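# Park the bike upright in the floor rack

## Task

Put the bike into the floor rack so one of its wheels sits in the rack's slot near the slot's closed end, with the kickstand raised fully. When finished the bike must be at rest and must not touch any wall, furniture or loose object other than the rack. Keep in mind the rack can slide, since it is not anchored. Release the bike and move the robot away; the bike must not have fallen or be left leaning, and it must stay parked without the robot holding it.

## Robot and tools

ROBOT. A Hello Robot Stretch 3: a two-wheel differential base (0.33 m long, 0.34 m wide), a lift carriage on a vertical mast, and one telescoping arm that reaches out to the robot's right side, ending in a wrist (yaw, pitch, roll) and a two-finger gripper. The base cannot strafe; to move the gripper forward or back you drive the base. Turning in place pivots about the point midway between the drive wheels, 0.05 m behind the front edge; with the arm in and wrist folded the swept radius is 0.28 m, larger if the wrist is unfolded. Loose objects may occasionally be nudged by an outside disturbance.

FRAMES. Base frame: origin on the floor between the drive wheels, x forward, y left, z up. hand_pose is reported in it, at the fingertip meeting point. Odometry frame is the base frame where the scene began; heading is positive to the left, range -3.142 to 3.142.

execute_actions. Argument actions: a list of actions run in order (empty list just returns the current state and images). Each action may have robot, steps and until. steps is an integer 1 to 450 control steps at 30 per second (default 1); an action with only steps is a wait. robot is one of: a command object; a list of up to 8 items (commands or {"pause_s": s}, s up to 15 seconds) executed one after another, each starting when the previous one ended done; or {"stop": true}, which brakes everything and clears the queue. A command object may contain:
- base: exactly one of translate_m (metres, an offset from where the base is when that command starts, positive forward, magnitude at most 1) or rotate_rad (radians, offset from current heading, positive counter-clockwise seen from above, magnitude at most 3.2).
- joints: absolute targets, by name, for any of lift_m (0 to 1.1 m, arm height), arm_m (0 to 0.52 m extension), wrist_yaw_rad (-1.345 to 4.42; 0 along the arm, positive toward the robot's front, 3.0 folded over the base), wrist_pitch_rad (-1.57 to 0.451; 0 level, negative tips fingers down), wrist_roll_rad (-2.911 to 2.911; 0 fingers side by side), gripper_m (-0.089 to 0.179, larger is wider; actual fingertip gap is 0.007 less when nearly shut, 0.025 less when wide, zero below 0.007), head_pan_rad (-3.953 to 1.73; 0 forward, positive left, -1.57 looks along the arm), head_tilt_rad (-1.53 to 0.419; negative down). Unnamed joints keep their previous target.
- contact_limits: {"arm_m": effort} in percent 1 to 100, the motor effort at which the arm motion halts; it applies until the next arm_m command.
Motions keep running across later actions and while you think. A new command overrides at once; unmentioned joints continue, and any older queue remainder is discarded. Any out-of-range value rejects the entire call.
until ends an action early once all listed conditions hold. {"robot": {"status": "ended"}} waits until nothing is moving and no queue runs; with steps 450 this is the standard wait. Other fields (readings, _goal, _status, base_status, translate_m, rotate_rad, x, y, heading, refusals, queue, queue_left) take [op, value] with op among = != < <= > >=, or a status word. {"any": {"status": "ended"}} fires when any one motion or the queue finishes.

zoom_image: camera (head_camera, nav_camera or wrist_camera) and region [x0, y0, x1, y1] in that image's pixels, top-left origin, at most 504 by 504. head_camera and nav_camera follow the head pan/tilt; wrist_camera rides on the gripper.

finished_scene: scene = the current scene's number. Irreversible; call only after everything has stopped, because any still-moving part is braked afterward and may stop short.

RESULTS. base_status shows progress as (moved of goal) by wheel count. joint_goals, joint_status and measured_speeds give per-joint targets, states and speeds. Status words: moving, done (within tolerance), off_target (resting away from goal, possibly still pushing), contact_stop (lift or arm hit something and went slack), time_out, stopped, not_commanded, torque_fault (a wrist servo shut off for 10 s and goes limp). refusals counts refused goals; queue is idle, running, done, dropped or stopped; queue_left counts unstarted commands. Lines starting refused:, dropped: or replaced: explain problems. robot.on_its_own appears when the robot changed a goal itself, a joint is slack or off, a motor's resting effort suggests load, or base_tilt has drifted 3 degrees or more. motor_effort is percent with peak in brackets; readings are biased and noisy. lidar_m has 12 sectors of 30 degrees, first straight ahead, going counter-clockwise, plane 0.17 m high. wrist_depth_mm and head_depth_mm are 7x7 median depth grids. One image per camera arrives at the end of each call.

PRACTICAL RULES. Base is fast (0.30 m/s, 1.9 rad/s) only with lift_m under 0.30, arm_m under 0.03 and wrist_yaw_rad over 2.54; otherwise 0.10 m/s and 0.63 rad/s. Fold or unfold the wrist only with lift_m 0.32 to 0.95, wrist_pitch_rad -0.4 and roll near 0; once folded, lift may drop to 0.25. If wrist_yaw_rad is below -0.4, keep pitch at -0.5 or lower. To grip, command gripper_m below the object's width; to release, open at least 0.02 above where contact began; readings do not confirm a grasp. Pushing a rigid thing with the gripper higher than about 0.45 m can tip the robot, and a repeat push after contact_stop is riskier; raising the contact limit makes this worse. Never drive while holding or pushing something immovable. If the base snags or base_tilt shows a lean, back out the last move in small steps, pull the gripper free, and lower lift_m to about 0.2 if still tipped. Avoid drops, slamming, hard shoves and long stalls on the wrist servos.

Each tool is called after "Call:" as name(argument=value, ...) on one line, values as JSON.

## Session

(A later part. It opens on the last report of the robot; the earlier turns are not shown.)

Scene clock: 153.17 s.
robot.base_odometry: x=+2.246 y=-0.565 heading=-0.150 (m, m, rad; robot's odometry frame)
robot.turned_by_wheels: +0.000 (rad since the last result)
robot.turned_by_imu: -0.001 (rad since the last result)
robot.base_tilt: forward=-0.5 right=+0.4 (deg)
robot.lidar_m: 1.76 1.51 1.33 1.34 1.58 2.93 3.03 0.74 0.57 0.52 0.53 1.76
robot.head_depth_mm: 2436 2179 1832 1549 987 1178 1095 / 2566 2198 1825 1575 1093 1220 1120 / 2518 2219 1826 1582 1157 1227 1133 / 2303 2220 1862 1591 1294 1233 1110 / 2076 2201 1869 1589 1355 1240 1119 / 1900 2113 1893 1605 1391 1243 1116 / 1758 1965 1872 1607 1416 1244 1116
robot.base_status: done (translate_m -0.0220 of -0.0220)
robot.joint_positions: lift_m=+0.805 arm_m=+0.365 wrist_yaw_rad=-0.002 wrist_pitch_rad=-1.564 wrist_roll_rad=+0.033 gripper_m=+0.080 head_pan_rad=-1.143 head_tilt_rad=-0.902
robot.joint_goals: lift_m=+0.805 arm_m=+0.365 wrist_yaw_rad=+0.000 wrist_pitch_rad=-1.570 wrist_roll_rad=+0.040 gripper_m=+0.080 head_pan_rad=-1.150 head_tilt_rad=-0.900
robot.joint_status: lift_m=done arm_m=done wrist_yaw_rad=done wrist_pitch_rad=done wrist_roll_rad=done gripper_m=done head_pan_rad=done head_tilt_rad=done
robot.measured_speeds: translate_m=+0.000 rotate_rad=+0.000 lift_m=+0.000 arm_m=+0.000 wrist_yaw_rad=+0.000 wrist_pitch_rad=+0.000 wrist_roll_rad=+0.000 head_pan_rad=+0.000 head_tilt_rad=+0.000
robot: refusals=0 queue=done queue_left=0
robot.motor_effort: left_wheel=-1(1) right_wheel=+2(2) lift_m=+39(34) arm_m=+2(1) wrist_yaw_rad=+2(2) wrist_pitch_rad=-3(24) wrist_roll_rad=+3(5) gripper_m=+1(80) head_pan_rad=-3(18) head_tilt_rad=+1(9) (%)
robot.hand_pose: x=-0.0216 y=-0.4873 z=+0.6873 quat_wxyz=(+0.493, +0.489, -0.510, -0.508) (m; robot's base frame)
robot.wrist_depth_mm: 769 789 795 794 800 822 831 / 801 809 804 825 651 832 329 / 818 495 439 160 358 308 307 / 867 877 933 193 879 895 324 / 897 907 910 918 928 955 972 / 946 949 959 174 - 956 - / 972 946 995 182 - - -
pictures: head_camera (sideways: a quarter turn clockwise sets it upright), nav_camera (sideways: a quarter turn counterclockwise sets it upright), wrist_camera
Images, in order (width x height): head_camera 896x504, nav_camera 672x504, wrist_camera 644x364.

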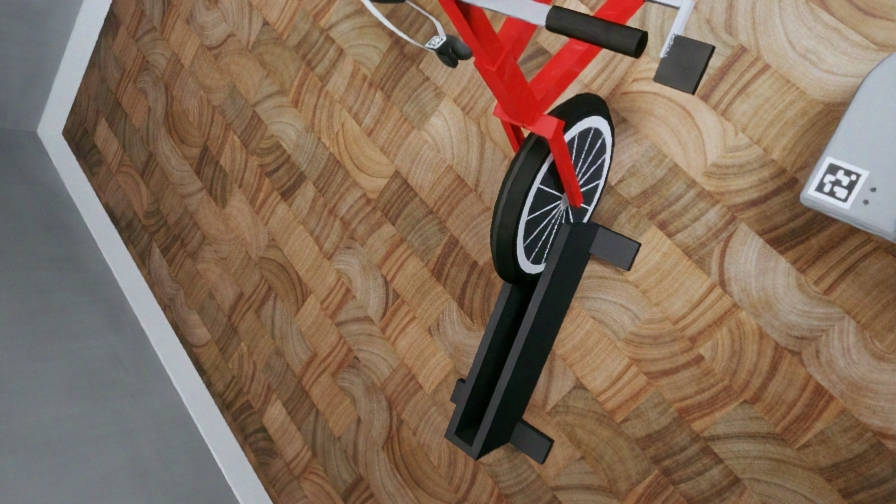

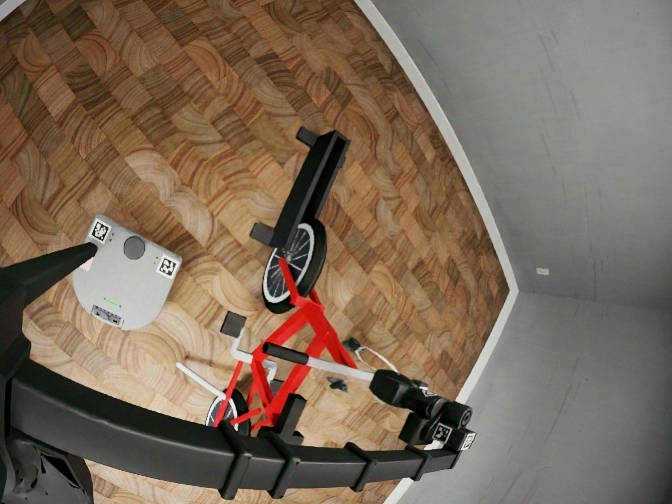

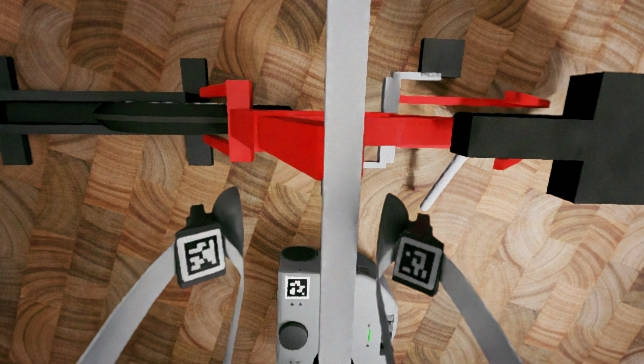

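Call:
execute_actions(actions=[{"robot": [{"joints": {"gripper_m": -0.04}}, {"base": {"translate_m": 0.05}}], "steps": 240, "until": {"robot": {"status": "ended"}}}])

Scene clock: 156.43 s.
robot.base_odometry: x=+2.295 y=-0.573 heading=-0.151 (m, m, rad; robot's odometry frame)
robot.turned_by_wheels: -0.001 (rad since the last result)
robot.turned_by_imu: -0.002 (rad since the last result)
robot.base_tilt: forward=-0.5 right=+0.5 (deg)
robot.lidar_m: 1.72 1.49 1.32 1.32 1.57 2.88 3.07 0.74 0.56 0.52 0.53 1.71
robot.head_depth_mm: 2448 2173 1824 1566 993 1182 1095 / 2583 2200 1835 1565 1099 1201 1118 / 2472 2214 1843 1575 1162 1229 1137 / 2260 2232 1860 1595 1290 1229 1106 / 2025 2168 1873 1607 1350 1237 1116 / 1838 2069 1875 1584 1400 1240 1118 / 1683 1917 1881 1601 1413 1250 1120
robot.base_status: done (translate_m +0.0500 of +0.0500)
robot.joint_positions: lift_m=+0.805 arm_m=+0.365 wrist_yaw_rad=+0.013 wrist_pitch_rad=-1.566 wrist_roll_rad=+0.033 gripper_m=-0.036 head_pan_rad=-1.143 head_tilt_rad=-0.902
robot.joint_goals: lift_m=+0.805 arm_m=+0.365 wrist_yaw_rad=+0.000 wrist_pitch_rad=-1.570 wrist_roll_rad=+0.040 gripper_m=-0.037 head_pan_rad=-1.150 head_tilt_rad=-0.900
robot.joint_status: lift_m=done arm_m=done wrist_yaw_rad=done wrist_pitch_rad=done wrist_roll_rad=done gripper_m=done head_pan_rad=done head_tilt_rad=done
robot.measured_speeds: translate_m=+0.000 rotate_rad=+0.000 lift_m=+0.000 arm_m=+0.000 wrist_yaw_rad=+0.000 wrist_pitch_rad=+0.000 wrist_roll_rad=+0.000 head_pan_rad=+0.000 head_tilt_rad=+0.000
robot: refusals=0 queue=done queue_left=0
robot.on_its_own: right_wheel is at rest, and its effort (+26) is outside its rest range (-18 to +18)
robot.motor_effort: left_wheel=-10(21) right_wheel=+26(55) lift_m=+33(39) arm_m=+2(2) wrist_yaw_rad=-10(10) wrist_pitch_rad=-2(2) wrist_roll_rad=+4(4) gripper_m=-26(100) head_pan_rad=-3(2) head_tilt_rad=+1(1) (%)
robot.hand_pose: x=-0.0219 y=-0.4869 z=+0.6875 quat_wxyz=(+0.496, +0.494, -0.506, -0.504) (m; robot's base frame)
robot.wrist_depth_mm: 795 777 784 142 821 819 844 / 788 802 818 819 824 854 329 / 823 474 434 158 358 310 311 / 859 877 871 161 888 917 320 / 899 898 901 165 926 939 950 / 908 974 949 172 974 995 - / 936 993 - 179 - - -
pictures: head_camera (sideways: a quarter turn clockwise sets it upright), nav_camera (sideways: a quarter turn counterclockwise sets it upright), wrist_camera
Images, in order (width x height): head_camera 896x504, nav_camera 672x504, wrist_camera 644x364.

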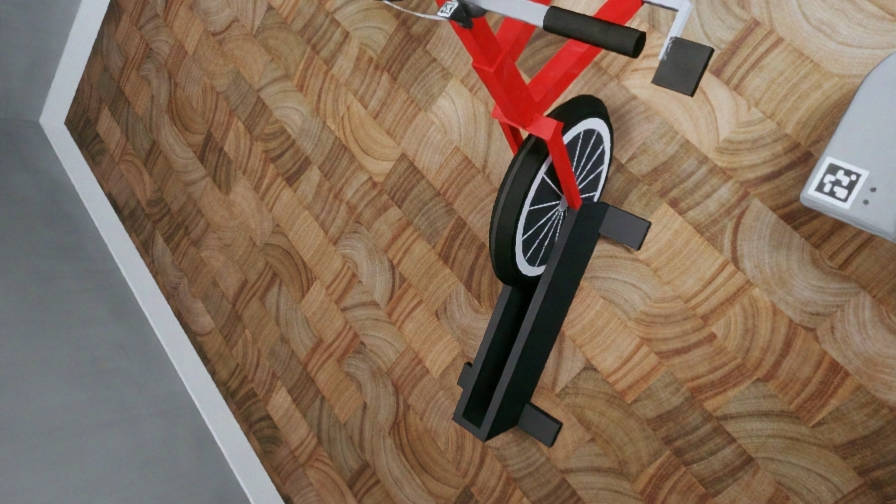

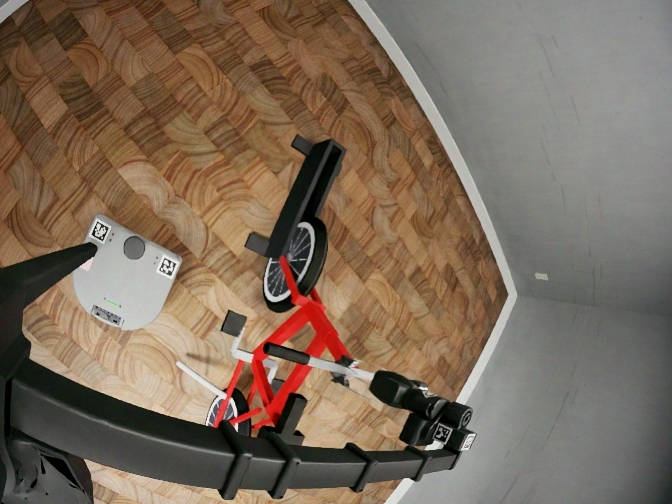

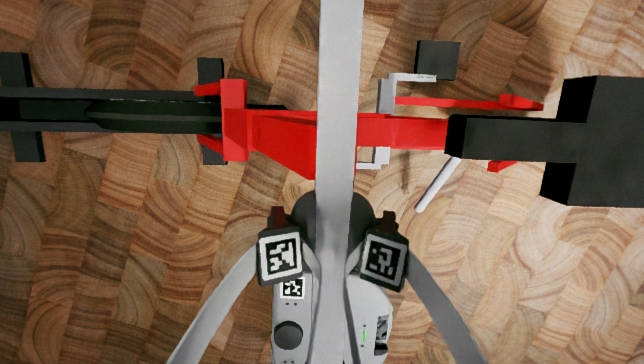

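Call:
execute_actions(actions=[{"robot": {"base": {"translate_m": 0.15}, "joints": {"arm_m": 0.381, "lift_m": 0.809, "wrist_roll_rad": 0.05}}, "steps": 240, "until": {"robot": {"status": "ended"}}}])

Scene clock: 159.53 s.
robot.base_odometry: x=+2.444 y=-0.595 heading=-0.150 (m, m, rad; robot's odometry frame)
robot.turned_by_wheels: +0.001 (rad since the last result)
robot.turned_by_imu: +0.002 (rad since the last result)
robot.base_tilt: forward=-0.4 right=+0.4 (deg)
robot.lidar_m: 1.58 1.44 1.28 1.28 1.52 2.80 3.22 0.74 0.55 0.52 0.53 1.57
robot.head_depth_mm: 2512 2208 1825 1506 1043 1186 1088 / 2505 2197 1832 1569 1142 1203 1119 / 2308 2202 1844 1570 1179 1229 1139 / 2030 2175 1863 1580 1276 1227 1109 / 1844 2098 1853 1602 1343 1233 1105 / 1677 1920 1859 1596 1379 1244 1109 / 1548 1757 1842 1612 1403 1249 1115
robot.base_status: done (translate_m +0.1500 of +0.1500)
robot.joint_positions: lift_m=+0.809 arm_m=+0.381 wrist_yaw_rad=+0.009 wrist_pitch_rad=-1.574 wrist_roll_rad=+0.035 gripper_m=-0.036 head_pan_rad=-1.143 head_tilt_rad=-0.902
robot.joint_goals: lift_m=+0.809 arm_m=+0.381 wrist_yaw_rad=+0.000 wrist_pitch_rad=-1.570 wrist_roll_rad=+0.050 gripper_m=-0.037 head_pan_rad=-1.150 head_tilt_rad=-0.900
robot.joint_status: lift_m=done arm_m=done wrist_yaw_rad=done wrist_pitch_rad=done wrist_roll_rad=done gripper_m=done head_pan_rad=done head_tilt_rad=done
robot.measured_speeds: translate_m=+0.000 rotate_rad=+0.000 lift_m=+0.000 arm_m=+0.000 wrist_yaw_rad=+0.000 wrist_pitch_rad=+0.000 wrist_roll_rad=+0.000 head_pan_rad=+0.000 head_tilt_rad=+0.000
robot: refusals=0 queue=done queue_left=0
robot.motor_effort: left_wheel=-2(10) right_wheel=+5(34) lift_m=+39(42) arm_m=+3(5) wrist_yaw_rad=-7(10) wrist_pitch_rad=+2(4) wrist_roll_rad=+8(9) gripper_m=-20(26) head_pan_rad=-3(3) head_tilt_rad=+1(1) (%)
robot.hand_pose: x=-0.0219 y=-0.5007 z=+0.6915 quat_wxyz=(+0.493, +0.494, -0.505, -0.508) (m; robot's base frame)
robot.wrist_depth_mm: 790 773 792 801 813 804 832 / 785 809 836 826 827 845 314 / 826 482 430 161 368 309 309 / 896 889 872 176 901 919 325 / 859 919 922 166 942 954 960 / 946 950 - 173 993 978 - / 985 998 - 182 - - -
pictures: head_camera (sideways: a quarter turn clockwise sets it upright), nav_camera (sideways: a quarter turn counterclockwise sets it upright), wrist_camera
Images, in order (width x height): head_camera 896x504, nav_camera 672x504, wrist_camera 644x364.

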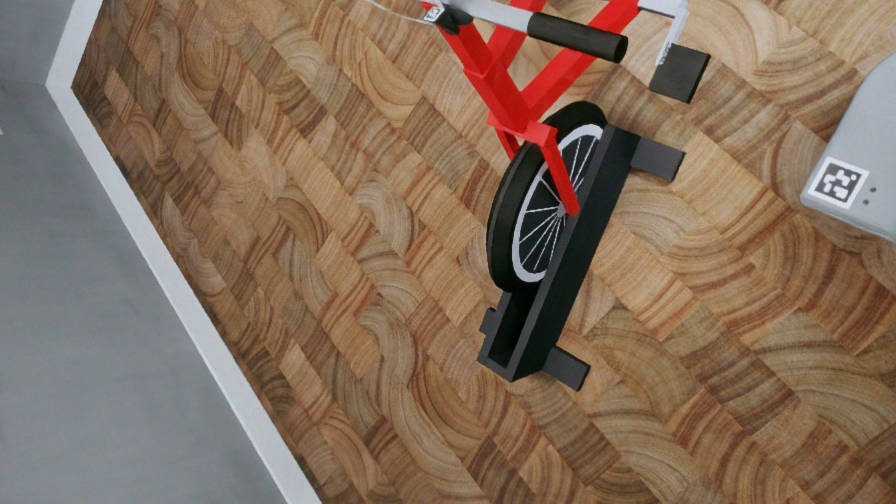

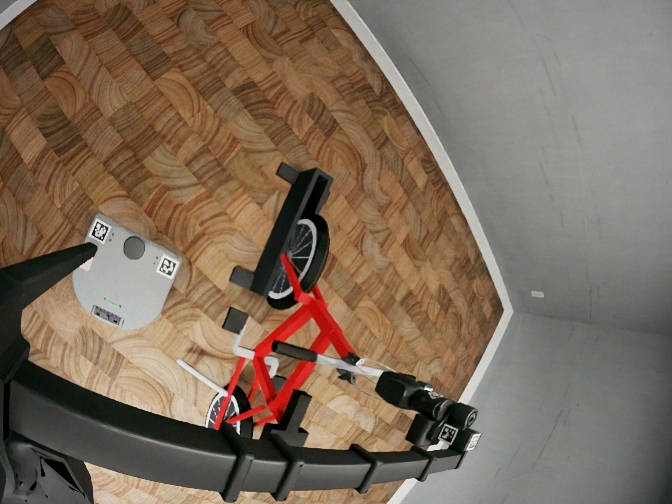

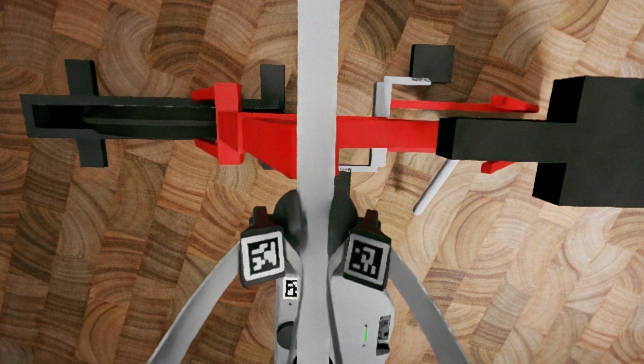

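Call:
execute_actions(actions=[{"robot": {"base": {"translate_m": 0.165}, "joints": {"arm_m": 0.385, "wrist_roll_rad": 0.04}}, "steps": 240, "until": {"robot": {"status": "ended"}}}])

Call:
zoom_image(camera="wrist_camera", region=[40, 40, 340, 190])

Scene clock: 163.53 s.
robot.base_odometry: x=+2.607 y=-0.620 heading=-0.152 (m, m, rad; robot's odometry frame)
robot.turned_by_wheels: -0.002 (rad since the last result)
robot.turned_by_imu: -0.082 (rad since the last result)
robot.base_tilt: forward=-0.4 right=+0.5 (deg)
robot.lidar_m: 1.43 1.46 1.23 1.23 1.40 2.34 3.37 0.80 0.58 0.51 0.51 1.43
robot.head_depth_mm: 2464 2169 1820 1556 1036 1174 1096 / 2544 2200 1846 1566 1080 1202 1118 / 2292 2211 1840 1575 1112 1225 1132 / 2042 2180 1844 1586 1209 1232 1107 / 1791 2047 1875 1590 1325 1236 1109 / 1598 1834 1883 1596 1402 1252 1116 / 1468 1653 1796 1619 1406 1248 1121
robot.base_status: done (translate_m +0.1649 of +0.1650)
robot.joint_positions: lift_m=+0.809 arm_m=+0.385 wrist_yaw_rad=+0.015 wrist_pitch_rad=-1.575 wrist_roll_rad=+0.035 gripper_m=-0.036 head_pan_rad=-1.143 head_tilt_rad=-0.902
robot.joint_goals: lift_m=+0.809 arm_m=+0.385 wrist_yaw_rad=+0.000 wrist_pitch_rad=-1.570 wrist_roll_rad=+0.040 gripper_m=-0.037 head_pan_rad=-1.150 head_tilt_rad=-0.900
robot.joint_status: lift_m=done arm_m=done wrist_yaw_rad=done wrist_pitch_rad=done wrist_roll_rad=done gripper_m=done head_pan_rad=done head_tilt_rad=done
robot.measured_speeds: translate_m=+0.000 rotate_rad=+0.000 lift_m=+0.000 arm_m=+0.000 wrist_yaw_rad=+0.000 wrist_pitch_rad=+0.000 wrist_roll_rad=+0.000 head_pan_rad=+0.000 head_tilt_rad=+0.000
robot: refusals=0 queue=done queue_left=0
robot.on_its_own: right_wheel is at rest, and its effort (+45) is outside its rest range (-18 to +18)
robot.motor_effort: left_wheel=-16(19) right_wheel=+45(49) lift_m=+39(40) arm_m=+4(5) wrist_yaw_rad=-12(11) wrist_pitch_rad=+2(2) wrist_roll_rad=+3(8) gripper_m=-32(32) head_pan_rad=-3(2) head_tilt_rad=+1(2) (%)
robot.hand_pose: x=-0.0220 y=-0.5044 z=+0.6915 quat_wxyz=(+0.494, +0.496, -0.504, -0.506) (m; robot's base frame)
robot.wrist_depth_mm: 772 797 798 797 827 850 835 / 798 803 839 159 824 882 310 / 822 496 473 167 366 309 314 / 848 866 878 162 915 900 330 / 893 912 935 167 931 946 978 / 941 958 985 - 980 - - / 970 984 997 181 - - -
pictures: head_camera (sideways: a quarter turn clockwise sets it upright), nav_camera (sideways: a quarter turn counterclockwise sets it upright), wrist_camera
Images, in order (width x height): head_camera 896x504, nav_camera 672x504, wrist_camera 644x364.

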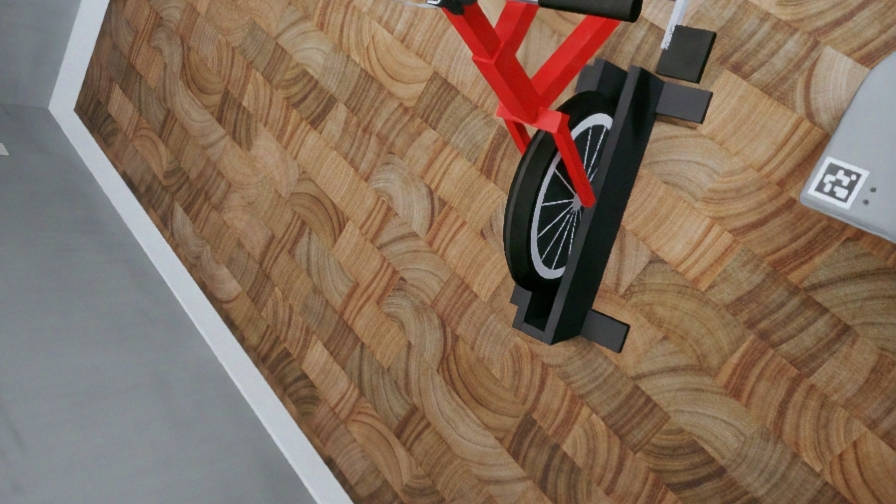

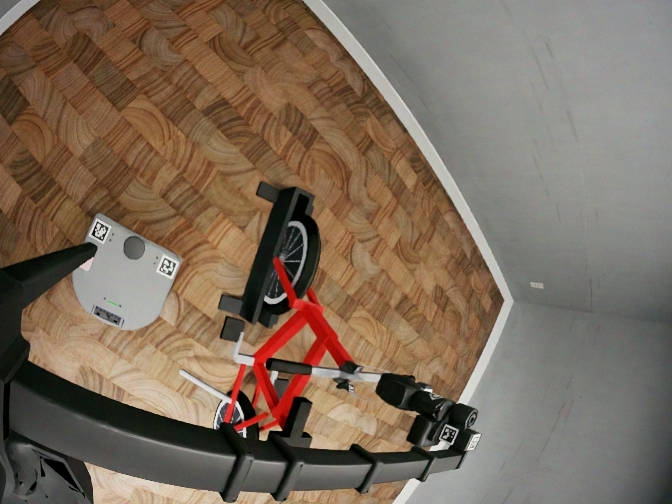

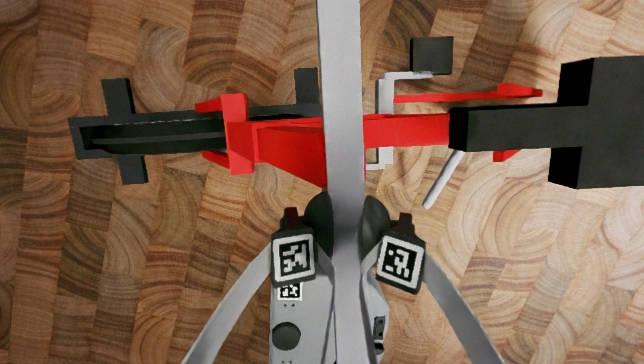

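Region (40, 40, 340, 190) of wrist_camera's 644x364 image, scaled by 1.680.

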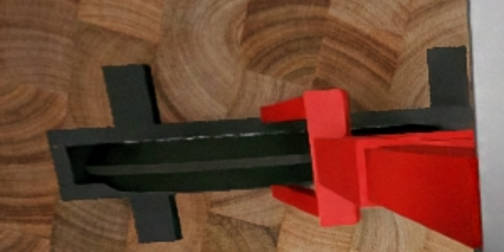

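Call:
execute_actions(actions=[{"robot": {"joints": {"arm_m": 0.372, "wrist_roll_rad": -0.04}}, "steps": 90, "until": {"robot": {"status": "ended"}}}])

Scene clock: 165.40 s.
robot.base_odometry: x=+2.607 y=-0.620 heading=-0.149 (m, m, rad; robot's odometry frame)
robot.turned_by_wheels: +0.002 (rad since the last result)
robot.turned_by_imu: +0.003 (rad since the last result)
robot.base_tilt: forward=-0.4 right=+0.5 (deg)
robot.lidar_m: 1.42 1.45 1.24 1.23 1.40 2.35 3.36 0.80 0.56 0.51 0.51 1.43
robot.head_depth_mm: 2456 2203 1824 849 1000 1180 1097 / 2528 2186 1823 1571 1136 1204 1118 / 2303 2191 1815 1571 1101 1231 1137 / 2010 2187 1844 1591 1215 1232 1108 / 1783 2077 1873 1596 1328 1239 1109 / 1609 1819 1878 1602 1400 1239 1121 / 1456 1639 1799 1624 1405 1252 1123
robot.base_status: done (translate_m +0.1650 of +0.1650)
robot.joint_positions: lift_m=+0.809 arm_m=+0.372 wrist_yaw_rad=+0.002 wrist_pitch_rad=-1.574 wrist_roll_rad=-0.043 gripper_m=-0.036 head_pan_rad=-1.143 head_tilt_rad=-0.902
robot.joint_goals: lift_m=+0.809 arm_m=+0.372 wrist_yaw_rad=+0.000 wrist_pitch_rad=-1.570 wrist_roll_rad=-0.040 gripper_m=-0.037 head_pan_rad=-1.150 head_tilt_rad=-0.900
robot.joint_status: lift_m=done arm_m=done wrist_yaw_rad=done wrist_pitch_rad=done wrist_roll_rad=done gripper_m=done head_pan_rad=done head_tilt_rad=done
robot.measured_speeds: translate_m=+0.000 rotate_rad=-0.003 lift_m=+0.000 arm_m=+0.000 wrist_yaw_rad=+0.000 wrist_pitch_rad=+0.000 wrist_roll_rad=+0.000 head_pan_rad=+0.000 head_tilt_rad=+0.000
robot: refusals=0 queue=done queue_left=0
robot.motor_effort: left_wheel=+4(16) right_wheel=-10(46) lift_m=+36(38) arm_m=-1(5) wrist_yaw_rad=-1(11) wrist_pitch_rad=+2(2) wrist_roll_rad=+1(8) gripper_m=-22(32) head_pan_rad=-3(2) head_tilt_rad=+2(1) (%)
robot.hand_pose: x=-0.0217 y=-0.4921 z=+0.6916 quat_wxyz=(+0.510, +0.512, -0.488, -0.490) (m; robot's base frame)
robot.wrist_depth_mm: 768 778 792 805 812 838 804 / 803 789 794 816 823 834 305 / 840 485 400 161 371 312 312 / 875 907 876 163 874 880 321 / 919 909 906 167 917 959 983 / 958 965 965 175 981 996 - / 976 990 - 183 - - -
pictures: head_camera (sideways: a quarter turn clockwise sets it upright), nav_camera (sideways: a quarter turn counterclockwise sets it upright), wrist_camera
Images, in order (width x height): head_camera 896x504, nav_camera 672x504, wrist_camera 644x364.

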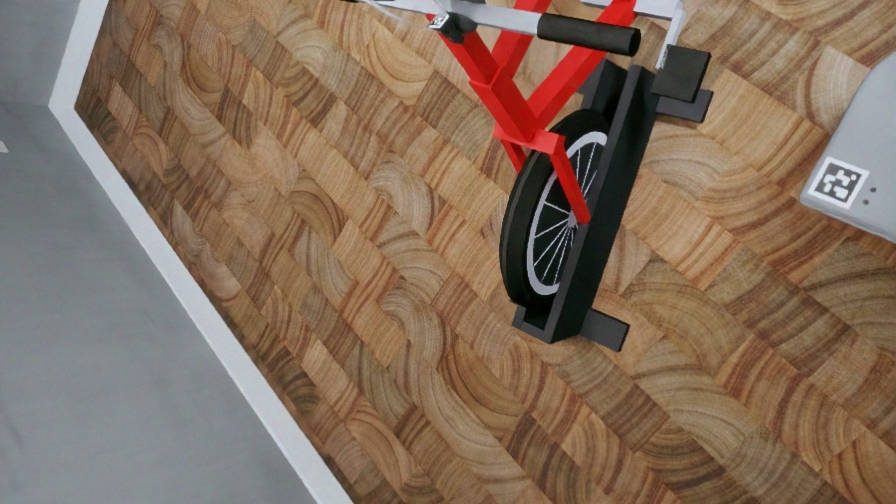

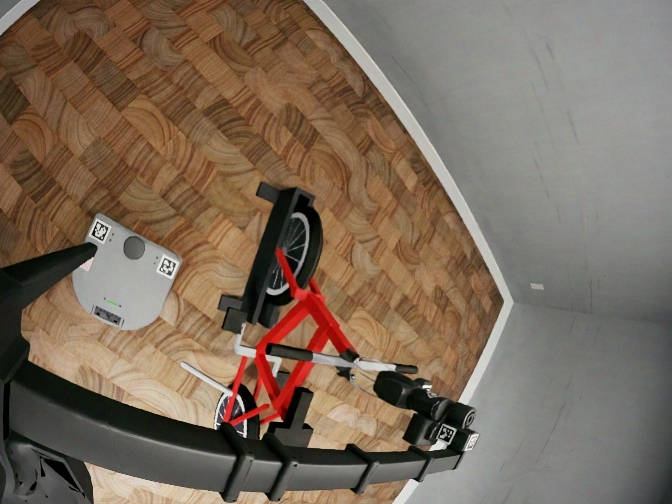

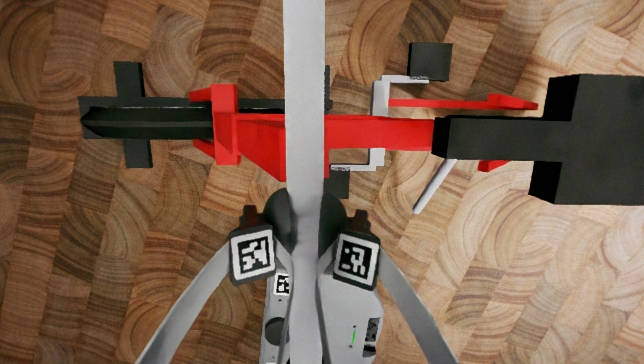

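Call:
execute_actions(actions=[{"robot": [{"base": {"rotate_rad": 0.05}, "joints": {"wrist_roll_rad": 0.005}}, {"base": {"translate_m": 0.018}, "joints": {"arm_m": 0.370}}], "steps": 180, "until": {"robot": {"status": "ended"}}}])

Call:
zoom_image(camera="head_camera", region=[440, 100, 700, 380])

Scene clock: 168.97 s.
robot.base_odometry: x=+2.625 y=-0.622 heading=-0.100 (m, m, rad; robot's odometry frame)
robot.turned_by_wheels: +0.049 (rad since the last result)
robot.turned_by_imu: +0.048 (rad since the last result)
robot.base_tilt: forward=-0.4 right=+0.4 (deg)
robot.lidar_m: 1.41 1.41 1.23 1.23 1.43 2.55 3.38 0.75 0.55 0.51 0.51 1.41
robot.head_depth_mm: 2500 2163 1814 852 996 1183 1094 / 2447 2189 1827 1560 1119 1196 1116 / 2109 2237 1848 1588 1122 1222 1136 / 1888 2100 1844 1596 1236 1233 1117 / 1683 1952 1870 1595 1344 1239 1107 / 1528 1741 1853 1599 1407 1249 1116 / 1399 1578 1765 1604 1404 1252 1121
robot.base_status: done (translate_m +0.0180 of +0.0180)
robot.joint_positions: lift_m=+0.809 arm_m=+0.370 wrist_yaw_rad=+0.000 wrist_pitch_rad=-1.574 wrist_roll_rad=-0.002 gripper_m=-0.036 head_pan_rad=-1.143 head_tilt_rad=-0.902
robot.joint_goals: lift_m=+0.809 arm_m=+0.370 wrist_yaw_rad=+0.000 wrist_pitch_rad=-1.570 wrist_roll_rad=+0.005 gripper_m=-0.037 head_pan_rad=-1.150 head_tilt_rad=-0.900
robot.joint_status: lift_m=done arm_m=done wrist_yaw_rad=done wrist_pitch_rad=done wrist_roll_rad=done gripper_m=done head_pan_rad=done head_tilt_rad=done
robot.measured_speeds: translate_m=+0.000 rotate_rad=+0.000 lift_m=+0.000 arm_m=+0.000 wrist_yaw_rad=+0.000 wrist_pitch_rad=+0.000 wrist_roll_rad=+0.000 head_pan_rad=+0.000 head_tilt_rad=+0.000
robot: refusals=0 queue=done queue_left=0
robot.motor_effort: left_wheel=-3(9) right_wheel=+4(21) lift_m=+34(35) arm_m=-1(3) wrist_yaw_rad=+0(4) wrist_pitch_rad=+2(2) wrist_roll_rad=+4(10) gripper_m=-19(25) head_pan_rad=-4(4) head_tilt_rad=+1(0) (%)
robot.hand_pose: x=-0.0216 y=-0.4902 z=+0.6916 quat_wxyz=(+0.500, +0.501, -0.498, -0.501) (m; robot's base frame)
robot.wrist_depth_mm: 788 797 782 779 815 831 813 / 826 794 831 825 816 838 328 / 860 487 423 166 368 311 312 / 853 897 860 169 881 899 320 / 909 930 897 167 940 955 955 / 952 960 977 - 984 991 - / 961 990 999 181 996 - -
pictures: head_camera (sideways: a quarter turn clockwise sets it upright), nav_camera (sideways: a quarter turn counterclockwise sets it upright), wrist_camera
Images, in order (width x height): head_camera 896x504, nav_camera 672x504, wrist_camera 644x364.

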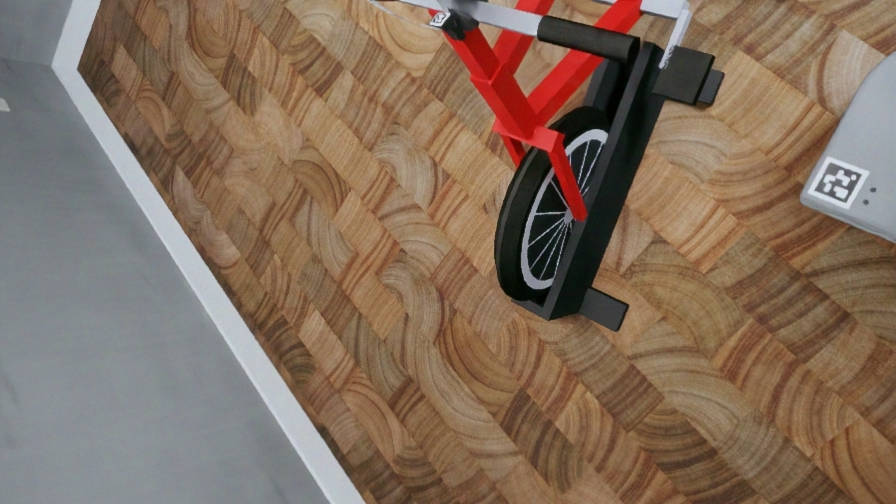

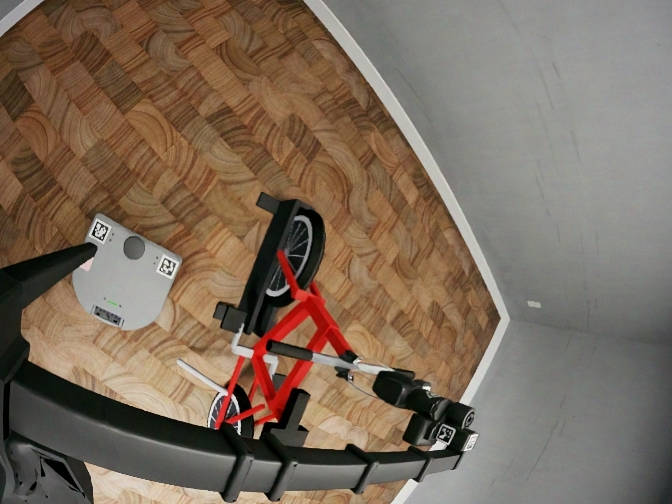

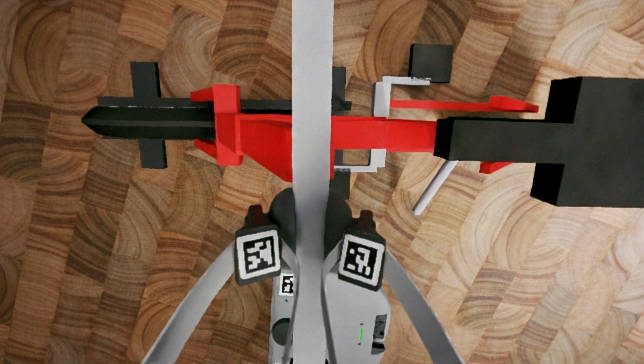

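Region (440, 100, 700, 380) of head_camera's 896x504 image, scaled by 1.800, with more detail than that image has; it fills the left 468 columns of this view, and the rest is white.

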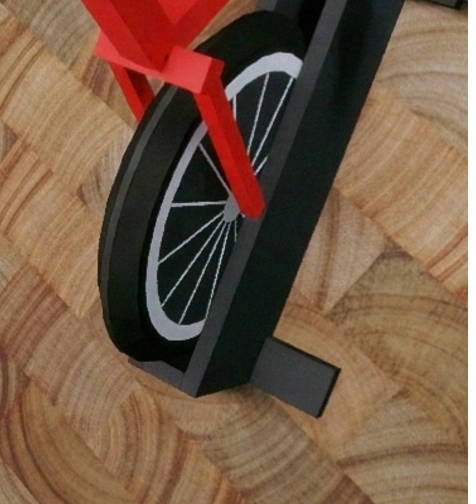

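Call:
execute_actions(actions=[{"robot": [{"base": {"translate_m": 0.012}, "joints": {"arm_m": 0.364}}, {"joints": {"gripper_m": 0.08}}, {"joints": {"lift_m": 0.88, "head_pan_rad": -1.9, "head_tilt_rad": -1.0}}], "steps": 270, "until": {"robot": {"status": "ended"}}}])

Scene clock: 173.93 s.
robot.base_odometry: x=+2.637 y=-0.623 heading=-0.100 (m, m, rad; robot's odometry frame)
robot.turned_by_wheels: +0.000 (rad since the last result)
robot.turned_by_imu: -0.001 (rad since the last result)
robot.base_tilt: forward=-0.4 right=+0.4 (deg)
robot.lidar_m: 1.39 1.40 1.22 1.23 1.43 2.54 3.40 0.75 0.55 0.50 0.51 1.40
robot.head_depth_mm: 2267 1914 1742 - - 1174 1092 / 2280 1981 - 1195 1299 1222 - / 2309 - 1654 1106 1327 1234 - / - 1945 1704 1198 1279 1227 1091 / - 2020 1684 880 1261 1213 1104 / - - 1704 1490 1141 1219 1111 / 2318 2009 1731 1528 1102 1220 1114
robot.base_status: done (translate_m +0.0120 of +0.0120)
robot.joint_positions: lift_m=+0.880 arm_m=+0.364 wrist_yaw_rad=+0.000 wrist_pitch_rad=-1.571 wrist_roll_rad=-0.002 gripper_m=+0.080 head_pan_rad=-1.893 head_tilt_rad=-0.987
robot.joint_goals: lift_m=+0.880 arm_m=+0.364 wrist_yaw_rad=+0.000 wrist_pitch_rad=-1.570 wrist_roll_rad=+0.005 gripper_m=+0.080 head_pan_rad=-1.900 head_tilt_rad=-1.000
robot.joint_status: lift_m=done arm_m=done wrist_yaw_rad=done wrist_pitch_rad=done wrist_roll_rad=done gripper_m=done head_pan_rad=done head_tilt_rad=done
robot.measured_speeds: translate_m=+0.000 rotate_rad=+0.000 lift_m=+0.000 arm_m=+0.000 wrist_yaw_rad=+0.000 wrist_pitch_rad=+0.000 wrist_roll_rad=+0.000 head_pan_rad=+0.000 head_tilt_rad=+0.000
robot: refusals=0 queue=done queue_left=0
robot.motor_effort: left_wheel=-3(6) right_wheel=+5(12) lift_m=+41(44) arm_m=-2(0) wrist_yaw_rad=+0(0) wrist_pitch_rad=+0(2) wrist_roll_rad=+4(4) gripper_m=+1(80) head_pan_rad=-3(33) head_tilt_rad=-6(15) (%)
robot.hand_pose: x=-0.0216 y=-0.4851 z=+0.7623 quat_wxyz=(+0.501, +0.500, -0.499, -0.500) (m; robot's base frame)
robot.wrist_depth_mm: 839 842 860 880 883 909 900 / 876 871 875 890 900 922 950 / 904 902 539 405 443 388 387 / 967 934 971 939 995 985 980 / 973 - 989 - - - - / - - - 256 - - - / - - - 268 - - -
pictures: head_camera (sideways: a quarter turn clockwise sets it upright), nav_camera (sideways: a quarter turn counterclockwise sets it upright), wrist_camera
Images, in order (width x height): head_camera 896x504, nav_camera 672x504, wrist_camera 644x364.

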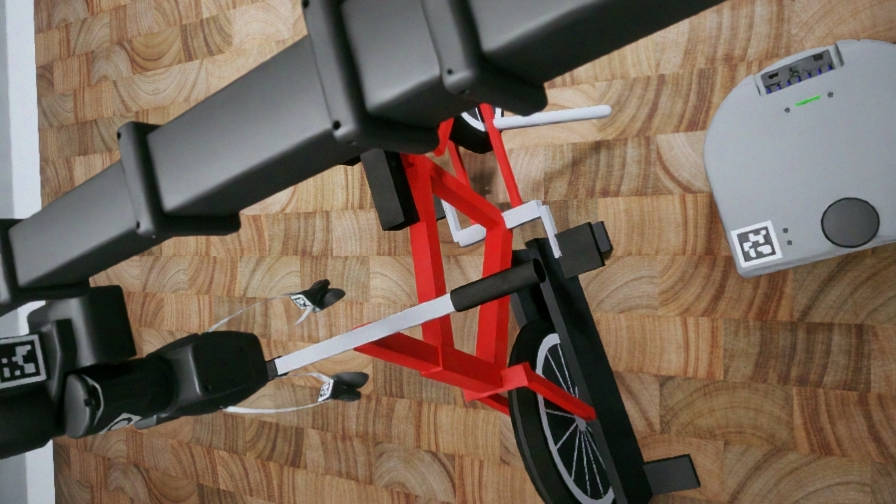

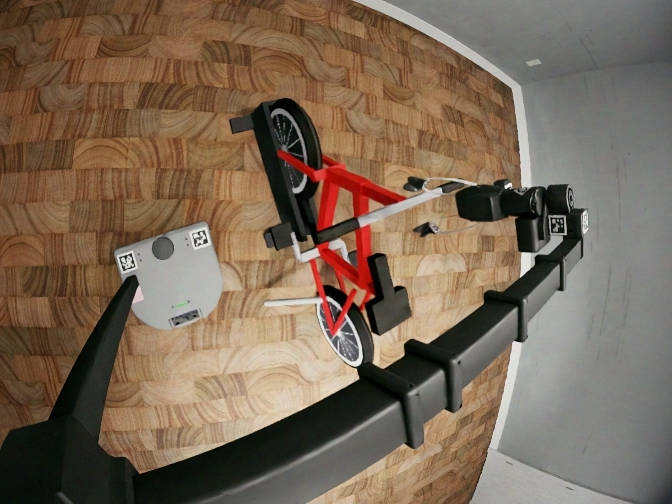

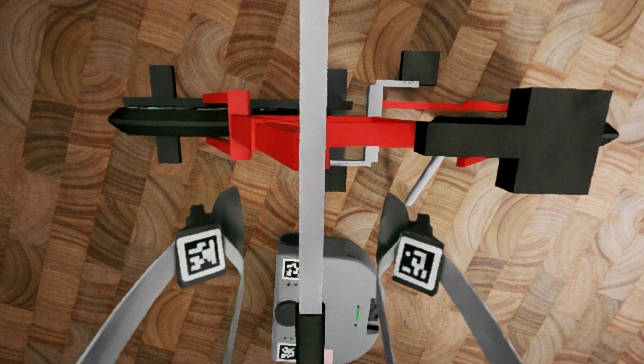

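Call:
execute_actions(actions=[{"robot": [{"base": {"translate_m": -0.22}, "joints": {"arm_m": 0.05, "gripper_m": 0.0, "head_pan_rad": -1.45, "head_tilt_rad": -1.1}}], "steps": 270, "until": {"robot": {"status": "ended"}}}])

Scene clock: 178.10 s.
robot.base_odometry: x=+2.418 y=-0.601 heading=-0.100 (m, m, rad; robot's odometry frame)
robot.turned_by_wheels: +0.000 (rad since the last result)
robot.turned_by_imu: -0.002 (rad since the last result)
robot.base_tilt: forward=-0.4 right=+0.5 (deg)
robot.lidar_m: 1.61 1.47 1.29 1.29 1.50 2.66 3.19 2.86 0.45 0.45 0.57 0.69
robot.head_depth_mm: 1944 1731 - - 1279 1175 1086 / 1935 1725 - - 1263 1211 - / 1952 1736 1571 1182 1277 - - / 1972 1748 1562 1222 1282 1200 1108 / 2001 1713 897 1228 1297 1198 1111 / 1998 1765 1581 1217 1313 1205 1116 / 2005 1777 1593 1249 1314 1211 1125
robot.base_status: done (translate_m -0.2200 of -0.2200)
robot.joint_positions: lift_m=+0.880 arm_m=+0.050 wrist_yaw_rad=+0.000 wrist_pitch_rad=-1.570 wrist_roll_rad=-0.002 gripper_m=+0.000 head_pan_rad=-1.457 head_tilt_rad=-1.086
robot.joint_goals: lift_m=+0.880 arm_m=+0.050 wrist_yaw_rad=+0.000 wrist_pitch_rad=-1.570 wrist_roll_rad=+0.005 gripper_m=+0.000 head_pan_rad=-1.450 head_tilt_rad=-1.100
robot.joint_status: lift_m=done arm_m=done wrist_yaw_rad=done wrist_pitch_rad=done wrist_roll_rad=done gripper_m=done head_pan_rad=done head_tilt_rad=done
robot.measured_speeds: translate_m=+0.000 rotate_rad=+0.000 lift_m=+0.000 arm_m=+0.000 wrist_yaw_rad=+0.000 wrist_pitch_rad=+0.000 wrist_roll_rad=+0.000 head_pan_rad=+0.000 head_tilt_rad=+0.000
robot: refusals=0 queue=done queue_left=0
robot.motor_effort: left_wheel=-3(5) right_wheel=+4(5) lift_m=+40(41) arm_m=-1(1) wrist_yaw_rad=+0(0) wrist_pitch_rad=+0(1) wrist_roll_rad=+4(4) gripper_m=-1(81) head_pan_rad=+2(26) head_tilt_rad=-6(19) (%)
robot.hand_pose: x=-0.0216 y=-0.1713 z=+0.7623 quat_wxyz=(+0.501, +0.500, -0.499, -0.500) (m; robot's base frame)
robot.wrist_depth_mm: 843 855 861 862 875 926 913 / 873 904 890 889 923 927 927 / 892 931 940 926 976 965 960 / 935 969 959 - - 993 - / 986 982 990 - - - - / - - - - - - - / - - - - - - -
pictures: head_camera (sideways: a quarter turn clockwise sets it upright), nav_camera (sideways: a quarter turn counterclockwise sets it upright), wrist_camera
Images, in order (width x height): head_camera 896x504, nav_camera 672x504, wrist_camera 644x364.

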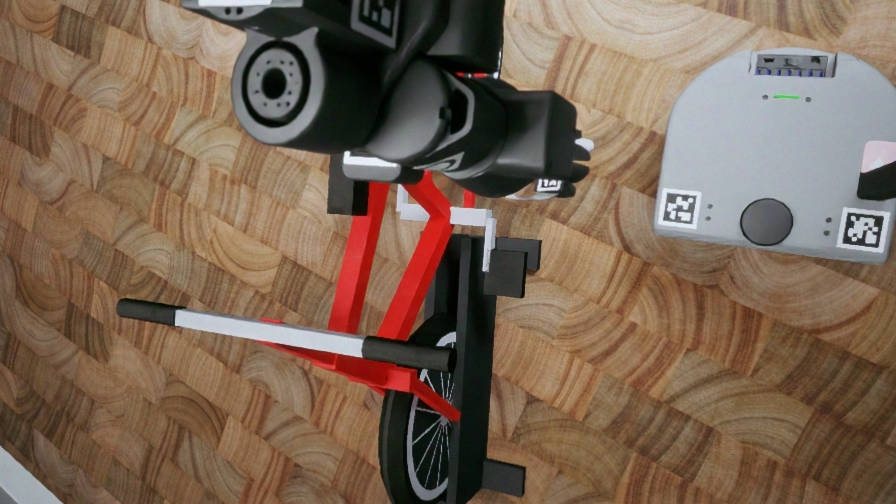

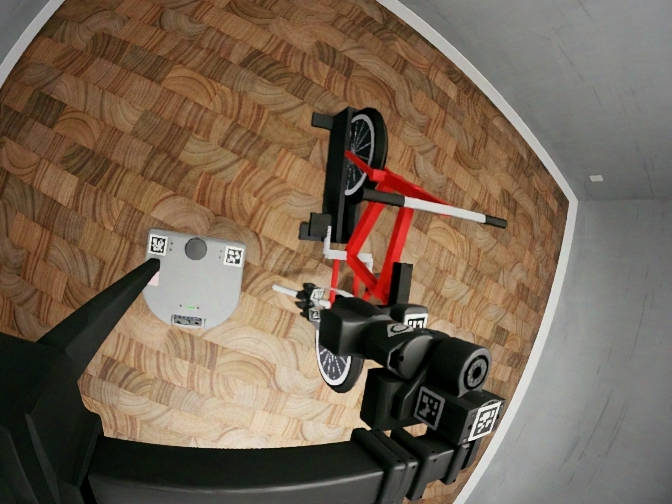

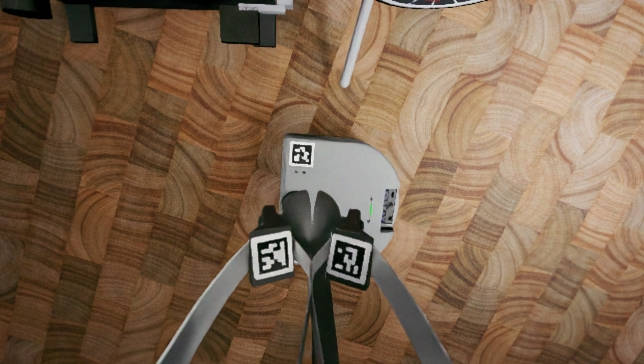

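Call:
execute_actions(actions=[{"robot": {"joints": {"arm_m": 0.219, "wrist_roll_rad": -1.57, "lift_m": 0.165, "head_pan_rad": -1.7, "head_tilt_rad": -1.15}}, "steps": 400, "until": {"robot": {"status": "ended"}}}])

Scene clock: 185.67 s.
robot.base_odometry: x=+2.418 y=-0.601 heading=-0.100 (m, m, rad; robot's odometry frame)
robot.turned_by_wheels: +0.000 (rad since the last result)
robot.turned_by_imu: -0.001 (rad since the last result)
robot.base_tilt: forward=-0.4 right=+0.4 (deg)
robot.lidar_m: 1.61 1.47 1.28 1.29 1.50 2.65 3.17 2.86 0.45 0.45 0.57 0.69
robot.head_depth_mm: 1792 1624 1479 1347 1262 1183 1074 / 1805 1625 1485 1333 1265 - - / 1812 1642 863 1176 1272 - - / 1840 1651 947 1344 1283 1181 1100 / 1850 1668 1513 1215 1292 1201 1115 / 1862 1682 1525 1217 1302 1203 1116 / 1879 1647 1479 1119 1301 1208 1132
robot.base_status: done (translate_m -0.2200 of -0.2200)
robot.joint_positions: lift_m=+0.165 arm_m=+0.219 wrist_yaw_rad=+0.000 wrist_pitch_rad=-1.568 wrist_roll_rad=-1.562 gripper_m=+0.000 head_pan_rad=-1.693 head_tilt_rad=-1.136
robot.joint_goals: lift_m=+0.165 arm_m=+0.219 wrist_yaw_rad=+0.000 wrist_pitch_rad=-1.570 wrist_roll_rad=-1.570 gripper_m=+0.000 head_pan_rad=-1.700 head_tilt_rad=-1.150
robot.joint_status: lift_m=done arm_m=done wrist_yaw_rad=done wrist_pitch_rad=done wrist_roll_rad=done gripper_m=done head_pan_rad=done head_tilt_rad=done
robot.measured_speeds: translate_m=+0.000 rotate_rad=+0.000 lift_m=+0.000 arm_m=+0.000 wrist_yaw_rad=+0.000 wrist_pitch_rad=+0.000 wrist_roll_rad=+0.000 head_pan_rad=+0.000 head_tilt_rad=+0.000
robot: refusals=0 queue=done queue_left=0
robot.motor_effort: left_wheel=-3(3) right_wheel=+4(4) lift_m=+33(41) arm_m=+1(1) wrist_yaw_rad=+0(0) wrist_pitch_rad=-1(1) wrist_roll_rad=-5(5) gripper_m=-1(2) head_pan_rad=-3(19) head_tilt_rad=-6(13) (%)
robot.hand_pose: x=-0.0214 y=-0.3405 z=+0.0476 quat_wxyz=(+0.708, +0.706, -0.003, -0.003) (m; robot's base frame)
robot.wrist_depth_mm: 188 189 191 194 194 186 185 / 193 197 197 200 200 204 205 / 201 203 206 208 209 210 214 / 208 210 213 214 219 220 223 / 217 219 221 - 226 229 233 / 226 227 229 234 234 242 242 / 233 236 240 244 245 250 254
pictures: head_camera (sideways: a quarter turn clockwise sets it upright), nav_camera (sideways: a quarter turn counterclockwise sets it upright), wrist_camera
Images, in order (width x height): head_camera 896x504, nav_camera 672x504, wrist_camera 644x364.

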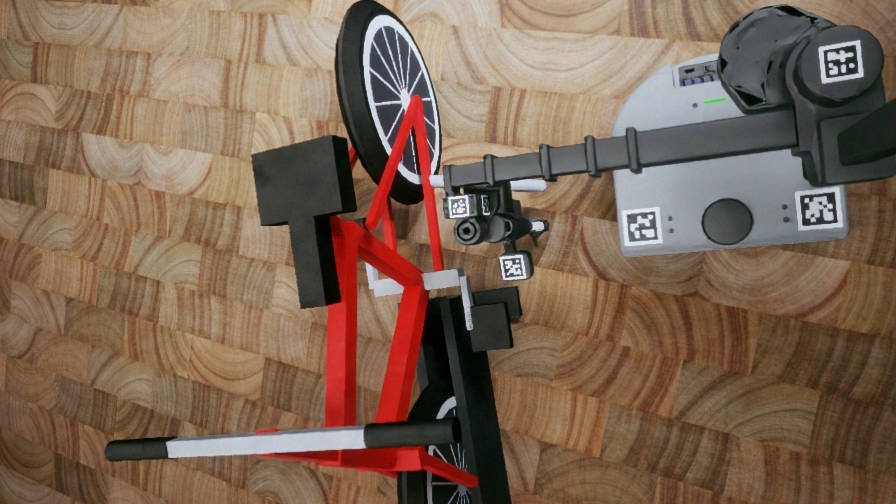

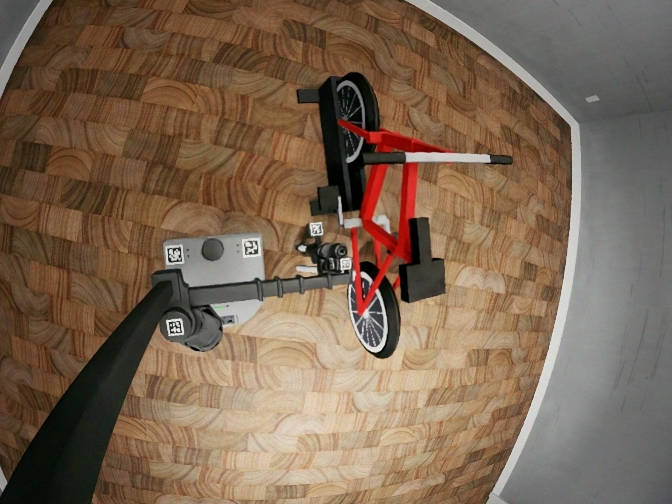

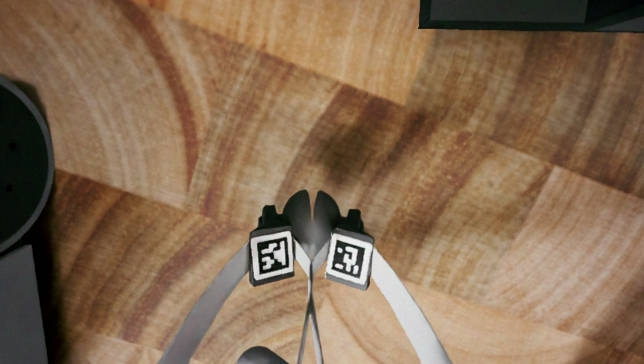

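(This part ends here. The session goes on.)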